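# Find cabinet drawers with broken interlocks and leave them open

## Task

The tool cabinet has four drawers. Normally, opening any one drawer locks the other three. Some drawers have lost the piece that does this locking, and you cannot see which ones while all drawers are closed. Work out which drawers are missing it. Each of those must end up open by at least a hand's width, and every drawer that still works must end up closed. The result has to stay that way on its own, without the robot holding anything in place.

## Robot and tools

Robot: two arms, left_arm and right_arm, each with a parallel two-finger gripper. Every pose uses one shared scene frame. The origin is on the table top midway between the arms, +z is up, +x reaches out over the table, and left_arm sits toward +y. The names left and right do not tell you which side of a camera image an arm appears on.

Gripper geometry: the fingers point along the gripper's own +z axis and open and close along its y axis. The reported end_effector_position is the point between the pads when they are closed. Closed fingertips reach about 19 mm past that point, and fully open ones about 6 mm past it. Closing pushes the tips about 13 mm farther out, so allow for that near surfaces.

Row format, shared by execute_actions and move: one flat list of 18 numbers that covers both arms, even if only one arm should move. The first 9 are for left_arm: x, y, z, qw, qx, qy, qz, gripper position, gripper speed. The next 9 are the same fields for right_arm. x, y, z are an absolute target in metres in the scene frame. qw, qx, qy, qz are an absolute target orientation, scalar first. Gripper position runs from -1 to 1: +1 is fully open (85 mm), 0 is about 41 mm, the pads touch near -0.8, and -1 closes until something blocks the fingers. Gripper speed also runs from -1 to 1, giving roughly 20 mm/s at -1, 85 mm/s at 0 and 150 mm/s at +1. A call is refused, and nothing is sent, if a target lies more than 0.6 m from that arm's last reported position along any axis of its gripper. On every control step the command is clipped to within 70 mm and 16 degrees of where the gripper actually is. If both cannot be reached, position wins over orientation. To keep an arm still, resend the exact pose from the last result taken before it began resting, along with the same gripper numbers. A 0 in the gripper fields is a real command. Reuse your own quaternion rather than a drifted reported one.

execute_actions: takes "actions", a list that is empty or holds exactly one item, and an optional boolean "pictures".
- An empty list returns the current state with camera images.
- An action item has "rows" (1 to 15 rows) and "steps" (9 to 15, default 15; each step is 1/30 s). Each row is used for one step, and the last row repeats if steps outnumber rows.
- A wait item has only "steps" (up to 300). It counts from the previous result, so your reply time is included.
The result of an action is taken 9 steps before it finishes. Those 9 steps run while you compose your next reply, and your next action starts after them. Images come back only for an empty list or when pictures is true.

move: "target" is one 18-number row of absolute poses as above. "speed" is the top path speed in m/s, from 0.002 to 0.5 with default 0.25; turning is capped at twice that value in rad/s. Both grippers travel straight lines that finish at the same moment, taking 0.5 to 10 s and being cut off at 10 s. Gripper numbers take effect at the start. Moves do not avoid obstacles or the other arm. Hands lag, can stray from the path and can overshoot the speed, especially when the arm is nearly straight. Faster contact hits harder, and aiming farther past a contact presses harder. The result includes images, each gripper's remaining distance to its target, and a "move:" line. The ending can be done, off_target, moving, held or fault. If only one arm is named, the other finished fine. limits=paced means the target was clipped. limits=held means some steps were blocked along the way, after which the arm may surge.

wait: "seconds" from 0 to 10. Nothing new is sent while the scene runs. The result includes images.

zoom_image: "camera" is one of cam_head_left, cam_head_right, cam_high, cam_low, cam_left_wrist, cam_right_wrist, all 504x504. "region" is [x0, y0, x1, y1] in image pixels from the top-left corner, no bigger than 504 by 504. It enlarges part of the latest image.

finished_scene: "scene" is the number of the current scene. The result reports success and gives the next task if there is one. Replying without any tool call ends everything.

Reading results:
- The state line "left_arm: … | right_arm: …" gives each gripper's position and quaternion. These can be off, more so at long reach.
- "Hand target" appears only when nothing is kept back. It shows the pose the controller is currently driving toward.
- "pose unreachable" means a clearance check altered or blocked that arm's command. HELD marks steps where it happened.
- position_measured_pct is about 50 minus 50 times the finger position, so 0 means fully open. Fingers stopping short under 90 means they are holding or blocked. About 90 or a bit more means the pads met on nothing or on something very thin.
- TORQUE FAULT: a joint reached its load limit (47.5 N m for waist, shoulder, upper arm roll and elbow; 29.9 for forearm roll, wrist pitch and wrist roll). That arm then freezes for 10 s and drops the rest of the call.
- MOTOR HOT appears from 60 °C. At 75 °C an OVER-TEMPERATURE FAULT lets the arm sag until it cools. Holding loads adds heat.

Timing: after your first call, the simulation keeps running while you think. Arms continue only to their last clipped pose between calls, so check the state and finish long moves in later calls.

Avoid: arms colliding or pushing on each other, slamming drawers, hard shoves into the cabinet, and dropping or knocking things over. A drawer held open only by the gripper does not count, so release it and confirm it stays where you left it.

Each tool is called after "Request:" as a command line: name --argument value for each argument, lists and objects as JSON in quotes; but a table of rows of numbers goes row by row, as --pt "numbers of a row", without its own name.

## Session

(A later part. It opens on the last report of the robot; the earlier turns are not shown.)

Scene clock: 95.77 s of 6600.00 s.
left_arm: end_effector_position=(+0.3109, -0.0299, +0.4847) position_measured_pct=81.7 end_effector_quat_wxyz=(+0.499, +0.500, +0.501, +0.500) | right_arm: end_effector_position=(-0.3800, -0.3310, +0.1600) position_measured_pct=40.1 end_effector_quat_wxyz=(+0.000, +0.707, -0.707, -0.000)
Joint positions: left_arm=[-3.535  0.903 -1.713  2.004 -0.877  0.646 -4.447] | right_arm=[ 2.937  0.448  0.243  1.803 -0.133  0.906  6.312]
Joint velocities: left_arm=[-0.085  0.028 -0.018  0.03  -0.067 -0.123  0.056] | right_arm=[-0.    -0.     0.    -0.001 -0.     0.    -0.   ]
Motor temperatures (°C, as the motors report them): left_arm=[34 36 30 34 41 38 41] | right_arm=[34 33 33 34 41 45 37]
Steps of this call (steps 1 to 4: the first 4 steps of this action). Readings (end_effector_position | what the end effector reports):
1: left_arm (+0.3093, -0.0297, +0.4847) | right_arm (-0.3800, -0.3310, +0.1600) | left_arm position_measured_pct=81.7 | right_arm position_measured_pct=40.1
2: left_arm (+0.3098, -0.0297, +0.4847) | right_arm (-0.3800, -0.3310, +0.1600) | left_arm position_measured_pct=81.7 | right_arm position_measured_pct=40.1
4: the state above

D1 is blocked, so D2 is sound and needs closing.

Request:
execute_actions --actions '[{"rows":[[0.3153,-0.03,0.4847,0.5,0.5,0.5,0.5,0,1,-0.38,-0.331,0.16,0,-0.7071,0.7071,0,0.2,1]],"steps":9}]'

Request:
move --target '[0.148,-0.03,0.4847,0.5,0.5,0.5,0.5,0,1,-0.38,-0.331,0.16,0,-0.7071,0.7071,0,0.2,1]' --speed 0.3

Request:
move --target '[0.148,-0.03,0.3843,0.5,0.5,0.5,0.5,0,1,-0.38,-0.331,0.16,0,-0.7071,0.7071,0,0.2,1]' --speed 0.25

Request:
execute_actions --actions '[{"rows":[[0.16,-0.03,0.3843,0.5,0.5,0.5,0.5,0,1,-0.38,-0.331,0.16,0,-0.7071,0.7071,0,0.2,1],[0.17,-0.03,0.3843,0.5,0.5,0.5,0.5,0,1,-0.38,-0.331,0.16,0,-0.7071,0.7071,0,0.2,1],[0.1854,-0.03,0.3843,0.5,0.5,0.5,0.5,0,1,-0.38,-0.331,0.16,0,-0.7071,0.7071,0,0.2,1]],"steps":11}]'

Request:
execute_actions --actions '[{"rows":[[0.1854,-0.03,0.3843,0.5,0.5,0.5,0.5,-1,0.5,-0.38,-0.331,0.16,0,-0.7071,0.7071,0,0.2,1]],"steps":13}]'

Request:
move --target '[0.316,-0.03,0.3843,0.5,0.5,0.5,0.5,-1,0.5,-0.38,-0.331,0.16,0,-0.7071,0.7071,0,0.2,1]' --speed 0.13

Scene clock: 96.43 s of 6600.00 s.
left_arm: end_effector_position=(+0.3151, -0.0301, +0.4847) position_measured_pct=81.7 end_effector_quat_wxyz=(+0.500, +0.500, +0.500, +0.500) | right_arm: end_effector_position=(-0.3800, -0.3310, +0.1600) position_measured_pct=40.1 end_effector_quat_wxyz=(+0.000, +0.707, -0.707, -0.000)
Joint positions: left_arm=[-3.546  0.906 -1.716  2.008 -0.886  0.628 -4.439] | right_arm=[ 2.937  0.448  0.243  1.803 -0.133  0.906  6.312]
Joint velocities: left_arm=[-0.     0.     0.    -0.    -0.002  0.     0.   ] | right_arm=[-0.     0.     0.    -0.001 -0.002 -0.     0.   ]
Motor temperatures (°C, as the motors report them): left_arm=[34 36 30 34 41 38 41] | right_arm=[34 33 33 34 41 45 37]
Off your previous action's commanded pose (left_arm): 0.001 m, 0 deg at its last step (step 9 of this call).
Off your previous action's commanded pose (right_arm): 0.000 m, 0 deg at its last step (step 9 of this call).
Kept back: the last 9 steps of this action.
Steps of this call (steps 1 to 9: the last 9 steps of your previous action; steps 10 to 20: nothing new was sent). Readings (end_effector_position | what the end effector reports):
1: left_arm (+0.3121, -0.0299, +0.4847) | right_arm (-0.3800, -0.3310, +0.1600) | left_arm position_measured_pct=81.7 | right_arm position_measured_pct=40.1
2: left_arm (+0.3135, -0.0300, +0.4847) | right_arm (-0.3800, -0.3310, +0.1600) | left_arm position_measured_pct=81.7 | right_arm position_measured_pct=40.1
4: left_arm (+0.3150, -0.0301, +0.4847) | right_arm (-0.3800, -0.3310, +0.1600) | left_arm position_measured_pct=81.7 | right_arm position_measured_pct=40.1
8: left_arm (+0.3151, -0.0301, +0.4847) | right_arm (-0.3800, -0.3310, +0.1600) | left_arm position_measured_pct=81.7 | right_arm position_measured_pct=40.1
20: the state above

Scene clock: 98.13 s of 6600.00 s.
left_arm: end_effector_position=(+0.1478, -0.0292, +0.4843) position_measured_pct=50.0 end_effector_quat_wxyz=(+0.500, +0.500, +0.500, +0.500) | right_arm: end_effector_position=(-0.3800, -0.3310, +0.1600) position_measured_pct=40.1 end_effector_quat_wxyz=(+0.000, +0.707, -0.707, -0.000)
Joint positions: left_arm=[-3.215  0.963 -1.641  1.836 -0.649  1.119 -4.608] | right_arm=[ 2.937  0.448  0.243  1.803 -0.133  0.906  6.312]
Joint velocities: left_arm=[ 0.004  0.001  0.    -0.001 -0.     0.    -0.   ] | right_arm=[ 0.     0.     0.    -0.001  0.     0.    -0.   ]
Motor temperatures (°C, as the motors report them): left_arm=[34 36 30 34 41 38 41] | right_arm=[34 33 33 34 41 45 37]
Hand target (left_arm): +0.148, -0.029, +0.484; +0.500, +0.500, +0.500, +0.500
Hand target (right_arm): -0.380, -0.331, +0.160; -0.000, +0.707, -0.707, -0.000
Off your previous action's commanded pose (left_arm): 0.000 m, 0 deg at its last step (step 9 of this call).
Off your previous action's commanded pose (right_arm): 0.000 m, 0 deg at its last step (step 9 of this call).
Off the commanded pose (left_arm): 0.001 m, 0 deg.
Off the commanded pose (right_arm): 0.000 m, 0 deg.
Kept back: nothing.
move: done

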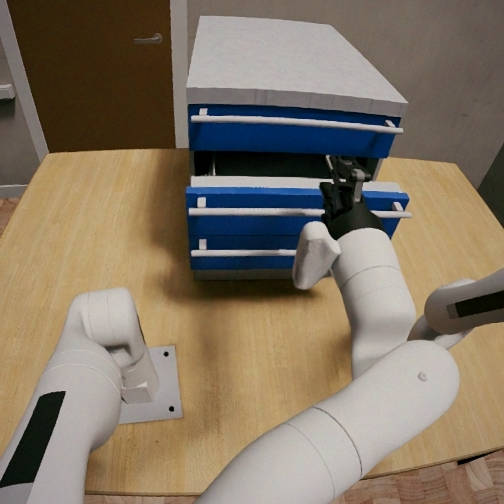

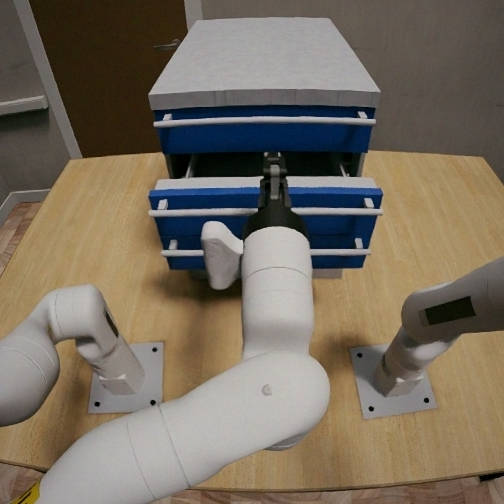

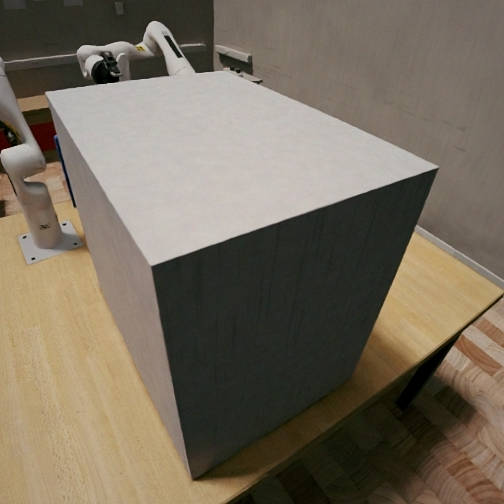

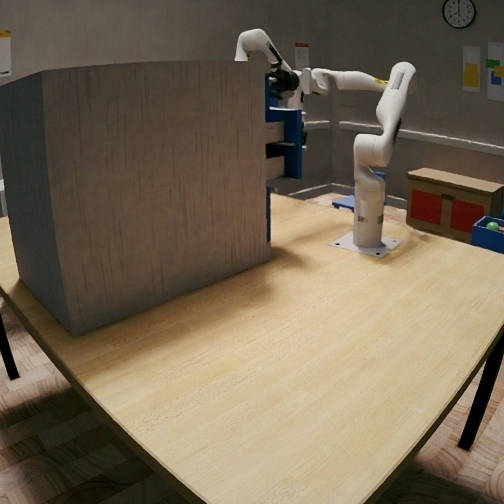

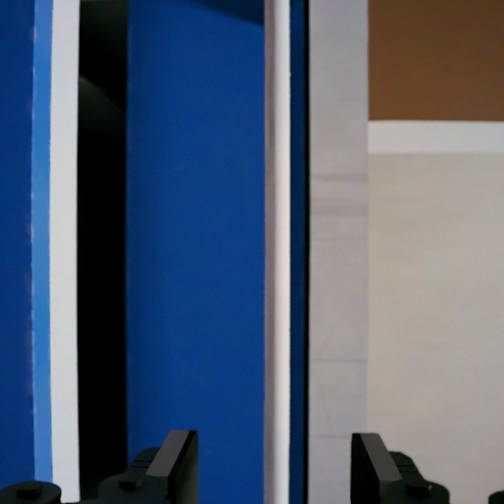

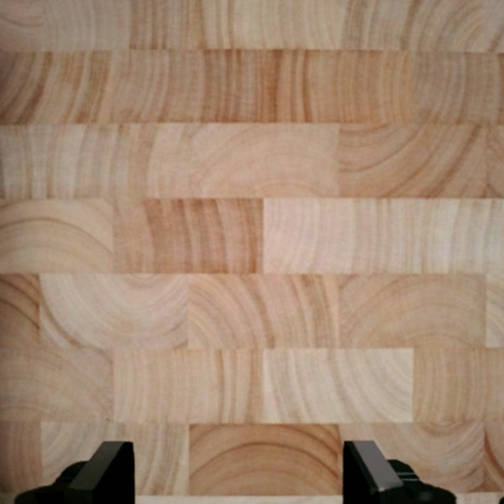

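Scene clock: 98.97 s of 6600.00 s.
left_arm: end_effector_position=(+0.1480, -0.0300, +0.3841) position_measured_pct=50.0 end_effector_quat_wxyz=(+0.500, +0.500, +0.500, +0.500) | right_arm: end_effector_position=(-0.3800, -0.3310, +0.1600) position_measured_pct=40.1 end_effector_quat_wxyz=(+0.000, +0.707, -0.707, -0.000)
Joint positions: left_arm=[-3.267  1.12  -1.493  1.956 -0.542  1.018 -4.441] | right_arm=[ 2.937  0.448  0.243  1.803 -0.133  0.906  6.312]
Joint velocities: left_arm=[-0.004  0.009  0.002  0.    -0.002 -0.     0.003] | right_arm=[-0.001  0.001  0.     0.    -0.    -0.    -0.   ]
Motor temperatures (°C, as the motors report them): left_arm=[34 36 30 34 41 38 41] | right_arm=[34 33 33 34 41 45 37]
Hand target (left_arm): +0.148, -0.030, +0.384; +0.500, +0.500, +0.500, +0.500
Hand target (right_arm): -0.380, -0.331, +0.160; -0.000, +0.707, -0.707, -0.000
Off the commanded pose (left_arm): 0.000 m, 0 deg.
Off the commanded pose (right_arm): 0.000 m, 0 deg.
Kept back: nothing.
move: done

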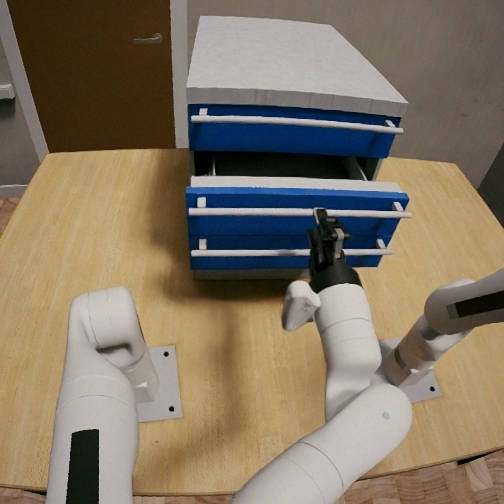

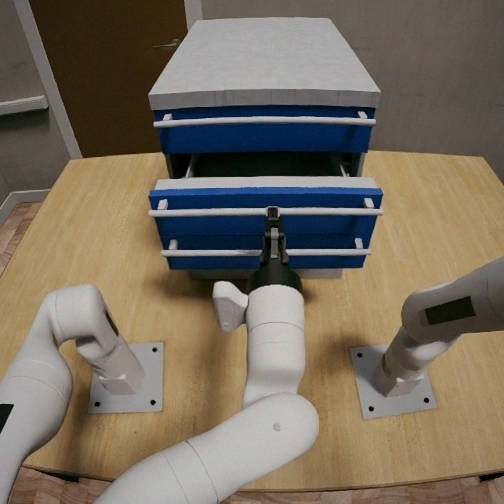

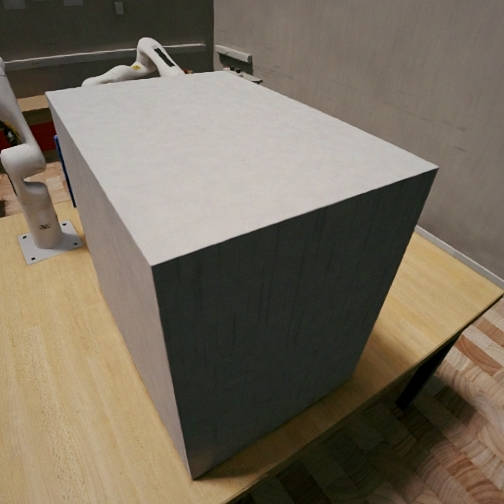

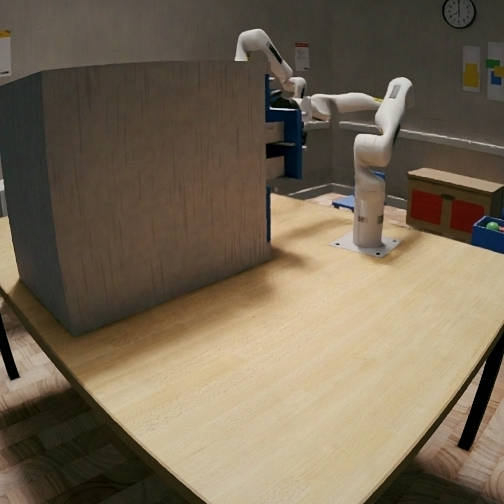

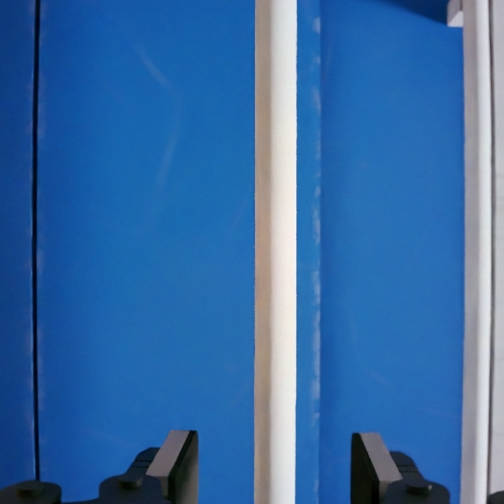

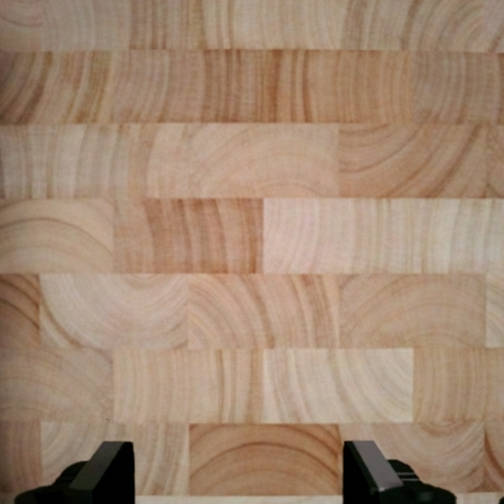

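Scene clock: 99.03 s of 6600.00 s.
left_arm: end_effector_position=(+0.1521, -0.0299, +0.3838) position_measured_pct=50.0 end_effector_quat_wxyz=(+0.499, +0.500, +0.500, +0.500) | right_arm: end_effector_position=(-0.3800, -0.3310, +0.1600) position_measured_pct=40.1 end_effector_quat_wxyz=(+0.000, +0.707, -0.707, -0.000)
Joint positions: left_arm=[-3.274  1.12  -1.495  1.962 -0.546  1.006 -4.439] | right_arm=[ 2.937  0.448  0.243  1.803 -0.133  0.906  6.312]
Joint velocities: left_arm=[-0.242 -0.022 -0.066  0.23  -0.147 -0.417  0.096] | right_arm=[-0.001  0.002  0.     0.001 -0.     0.    -0.   ]
Motor temperatures (°C, as the motors report them): left_arm=[34 36 30 34 41 38 41] | right_arm=[34 33 33 34 41 45 37]
Steps of this call (steps 1 to 2: the first 2 steps of this action). Readings (end_effector_position | what the end effector reports):
1: left_arm (+0.1487, -0.0300, +0.3840) | right_arm (-0.3800, -0.3310, +0.1600) | left_arm position_measured_pct=50.0 | right_arm position_measured_pct=40.1
2: the state above

Scene clock: 99.47 s of 6600.00 s.
left_arm: end_effector_position=(+0.1852, -0.0303, +0.3844) position_measured_pct=56.3 end_effector_quat_wxyz=(+0.500, +0.500, +0.500, +0.500) | right_arm: end_effector_position=(-0.3800, -0.3310, +0.1600) position_measured_pct=40.1 end_effector_quat_wxyz=(+0.000, +0.707, -0.707, -0.000)
Joint positions: left_arm=[-3.329  1.117 -1.517  2.015 -0.587  0.897 -4.411] | right_arm=[ 2.937  0.448  0.243  1.803 -0.133  0.906  6.312]
Joint velocities: left_arm=[-0.007  0.002 -0.     0.001  0.    -0.002  0.001] | right_arm=[-0.    -0.001  0.    -0.001  0.     0.001  0.   ]
Motor temperatures (°C, as the motors report them): left_arm=[34 36 30 34 41 38 41] | right_arm=[34 33 33 34 41 45 37]
Off your previous action's commanded pose (left_arm): 0.001 m, 0 deg at its last step (step 9 of this call).
Off your previous action's commanded pose (right_arm): 0.000 m, 0 deg at its last step (step 9 of this call).
Steps of this call (steps 1 to 9: the last 9 steps of your previous action; steps 10 to 13: the first 4 steps of this action). Readings (end_effector_position | what the end effector reports):
10: left_arm (+0.1848, -0.0304, +0.3844) | right_arm (-0.3800, -0.3310, +0.1600) | left_arm position_measured_pct=50.0 | right_arm position_measured_pct=40.1
11: left_arm (+0.1850, -0.0303, +0.3844) | right_arm (-0.3800, -0.3310, +0.1600) | left_arm position_measured_pct=50.8 | right_arm position_measured_pct=40.1
13: the state above

Scene clock: 101.30 s of 6600.00 s.
left_arm: end_effector_position=(+0.3149, -0.0307, +0.3843) position_measured_pct=81.7 end_effector_quat_wxyz=(+0.501, +0.500, +0.499, +0.500) | right_arm: end_effector_position=(-0.3800, -0.3310, +0.1600) position_measured_pct=40.1 end_effector_quat_wxyz=(+0.000, +0.707, -0.707, -0.000)
Joint positions: left_arm=[-3.63   1.162 -1.617  2.139 -0.76   0.449 -4.287] | right_arm=[ 2.937  0.448  0.243  1.803 -0.133  0.906  6.312]
Joint velocities: left_arm=[-0.001  0.007 -0.     0.001  0.001 -0.001  0.003] | right_arm=[-0.001 -0.001 -0.    -0.    -0.     0.001 -0.   ]
Motor temperatures (°C, as the motors report them): left_arm=[34 36 31 34 41 38 41] | right_arm=[34 33 33 34 41 45 37]
Hand target (left_arm): +0.316, -0.031, +0.385; +0.500, +0.500, +0.500, +0.500
Hand target (right_arm): -0.380, -0.331, +0.160; -0.000, +0.707, -0.707, -0.000
Off your previous action's commanded pose (left_arm): 0.000 m, 0 deg at its last step (step 9 of this call).
Off your previous action's commanded pose (right_arm): 0.000 m, 0 deg at its last step (step 9 of this call).
Off the commanded pose (left_arm): 0.001 m, 0 deg.
Off the commanded pose (right_arm): 0.000 m, 0 deg.
Kept back: nothing.
move: done

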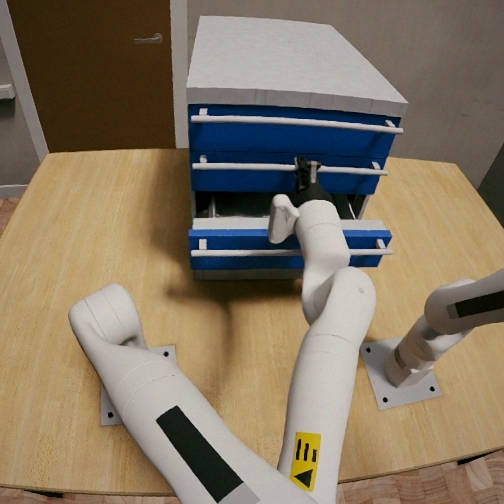

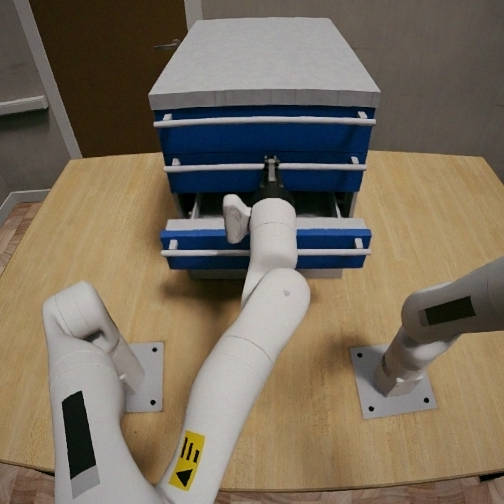

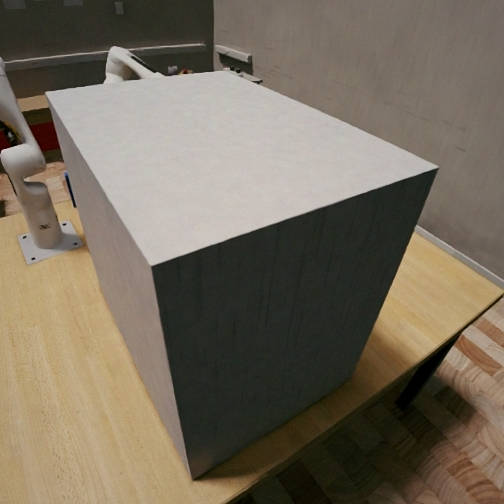

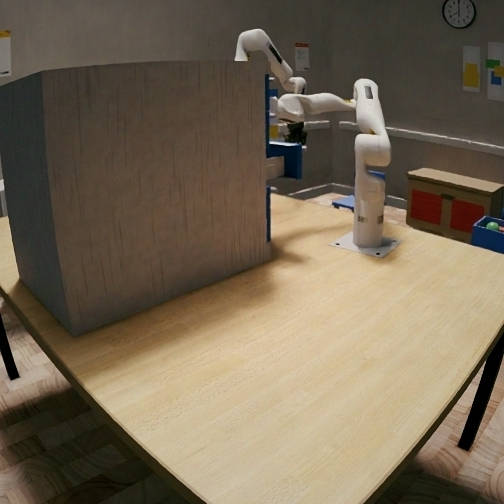

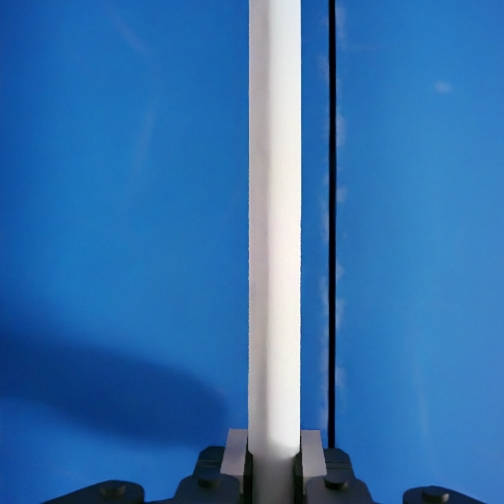

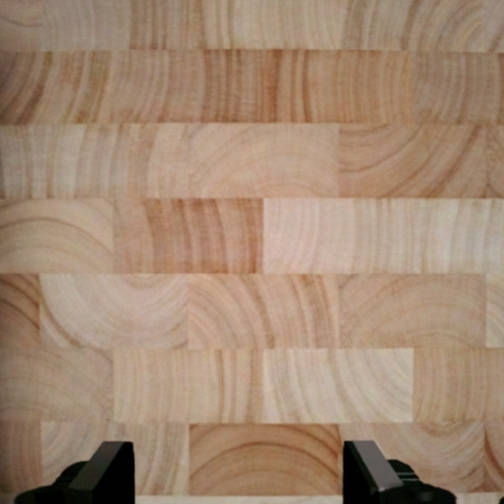

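Request:
execute_actions --actions '[{"rows":[[0.315,-0.03,0.3843,0.5,0.5,0.5,0.5,0,1,-0.38,-0.331,0.16,0,-0.7071,0.7071,0,0.2,1]],"steps":9}]'

Request:
move --target '[0.14,-0.03,0.39,0.5,0.5,0.5,0.5,0,1,-0.38,-0.331,0.16,0,-0.7071,0.7071,0,0.2,1]' --speed 0.3

Scene clock: 101.63 s of 6600.00 s.
left_arm: end_effector_position=(+0.3149, -0.0307, +0.3843) position_measured_pct=81.7 end_effector_quat_wxyz=(+0.501, +0.500, +0.499, +0.500) | right_arm: end_effector_position=(-0.3800, -0.3310, +0.1600) position_measured_pct=40.1 end_effector_quat_wxyz=(+0.000, +0.707, -0.707, -0.000)
Joint positions: left_arm=[-3.63   1.163 -1.617  2.139 -0.76   0.449 -4.287] | right_arm=[ 2.937  0.448  0.243  1.803 -0.133  0.906  6.312]
Joint velocities: left_arm=[-0.    -0.     0.     0.    -0.001  0.    -0.   ] | right_arm=[-0.    -0.002 -0.    -0.     0.001  0.001 -0.   ]
Motor temperatures (°C, as the motors report them): left_arm=[34 36 31 34 41 38 41] | right_arm=[34 33 33 34 41 45 37]
Kept back: the last 9 steps of this action.
Steps of this call (steps 1 to 10: nothing new was sent). Readings (end_effector_position | what the end effector reports):
1: left_arm (+0.3149, -0.0307, +0.3843) | right_arm (-0.3800, -0.3310, +0.1600) | left_arm position_measured_pct=81.7 | right_arm position_measured_pct=40.1
2: left_arm (+0.3149, -0.0307, +0.3843) | right_arm (-0.3800, -0.3310, +0.1600) | left_arm position_measured_pct=81.7 | right_arm position_measured_pct=40.1
4: left_arm (+0.3149, -0.0307, +0.3843) | right_arm (-0.3800, -0.3310, +0.1600) | left_arm position_measured_pct=81.7 | right_arm position_measured_pct=40.1
8: left_arm (+0.3149, -0.0307, +0.3843) | right_arm (-0.3800, -0.3310, +0.1600) | left_arm position_measured_pct=81.7 | right_arm position_measured_pct=40.1
10: the state above

Scene clock: 103.40 s of 6600.00 s.
left_arm: end_effector_position=(+0.1396, -0.0292, +0.3897) position_measured_pct=50.0 end_effector_quat_wxyz=(+0.500, +0.500, +0.500, +0.500) | right_arm: end_effector_position=(-0.3800, -0.3310, +0.1600) position_measured_pct=40.1 end_effector_quat_wxyz=(+0.000, +0.707, -0.707, -0.000)
Joint positions: left_arm=[-3.25   1.118 -1.503  1.938 -0.533  1.046 -4.463] | right_arm=[ 2.937  0.448  0.243  1.803 -0.133  0.906  6.312]
Joint velocities: left_arm=[ 0.004  0.001 -0.    -0.001  0.001  0.001 -0.   ] | right_arm=[ 0.    -0.002  0.     0.001 -0.002 -0.001 -0.   ]
Motor temperatures (°C, as the motors report them): left_arm=[34 36 31 34 41 38 41] | right_arm=[34 33 33 34 41 45 37]
Hand target (left_arm): +0.140, -0.029, +0.390; +0.500, +0.500, +0.500, +0.500
Hand target (right_arm): -0.380, -0.331, +0.160; -0.000, +0.707, -0.707, -0.000
Off your previous action's commanded pose (left_arm): 0.000 m, 0 deg at its last step (step 9 of this call).
Off your previous action's commanded pose (right_arm): 0.000 m, 0 deg at its last step (step 9 of this call).
Off the commanded pose (left_arm): 0.001 m, 0 deg.
Off the commanded pose (right_arm): 0.000 m, 0 deg.
Kept back: nothing.
move: done

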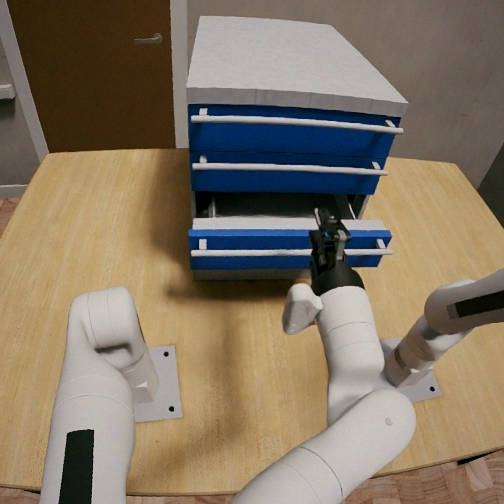

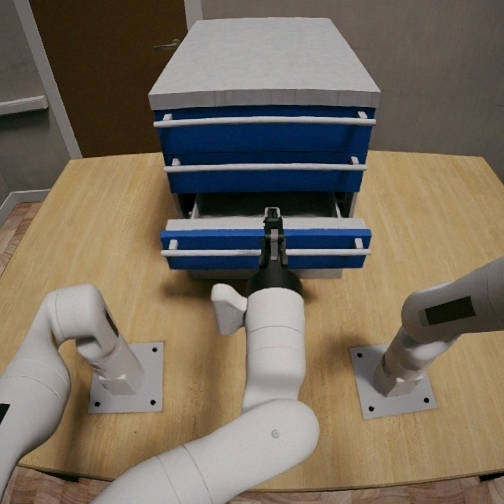

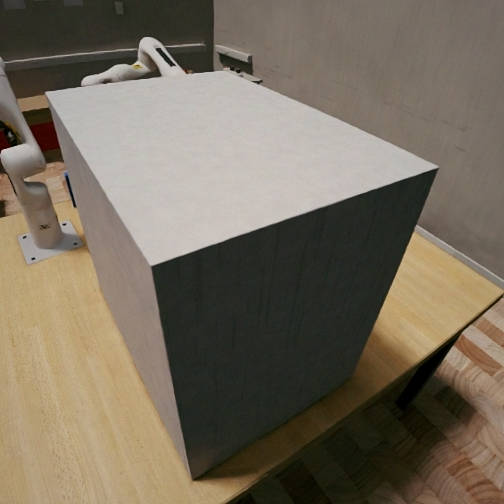

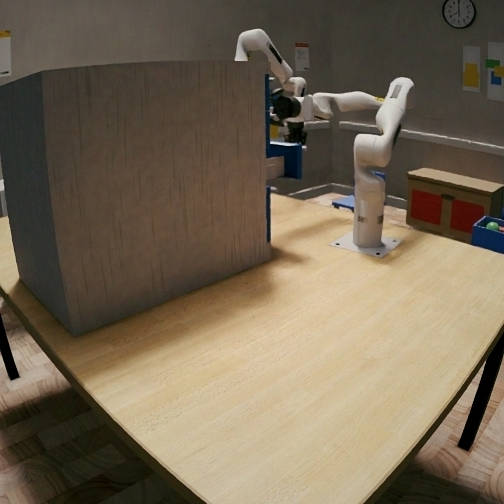

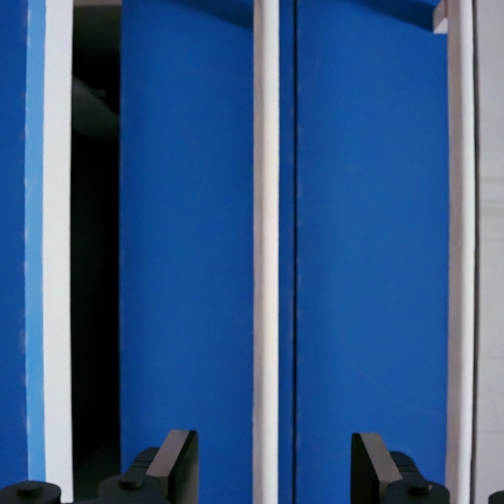

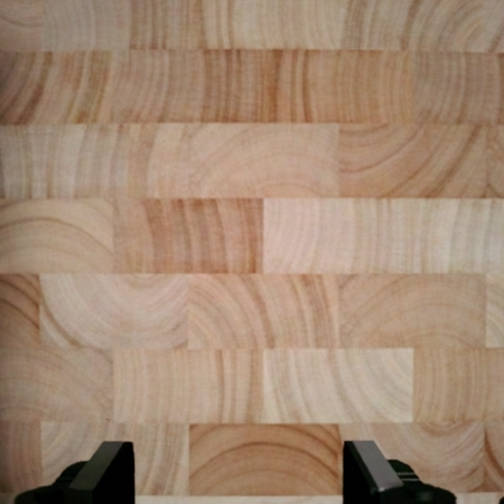

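Request:
finished_scene --scene 1

The scene is finished: the task was done.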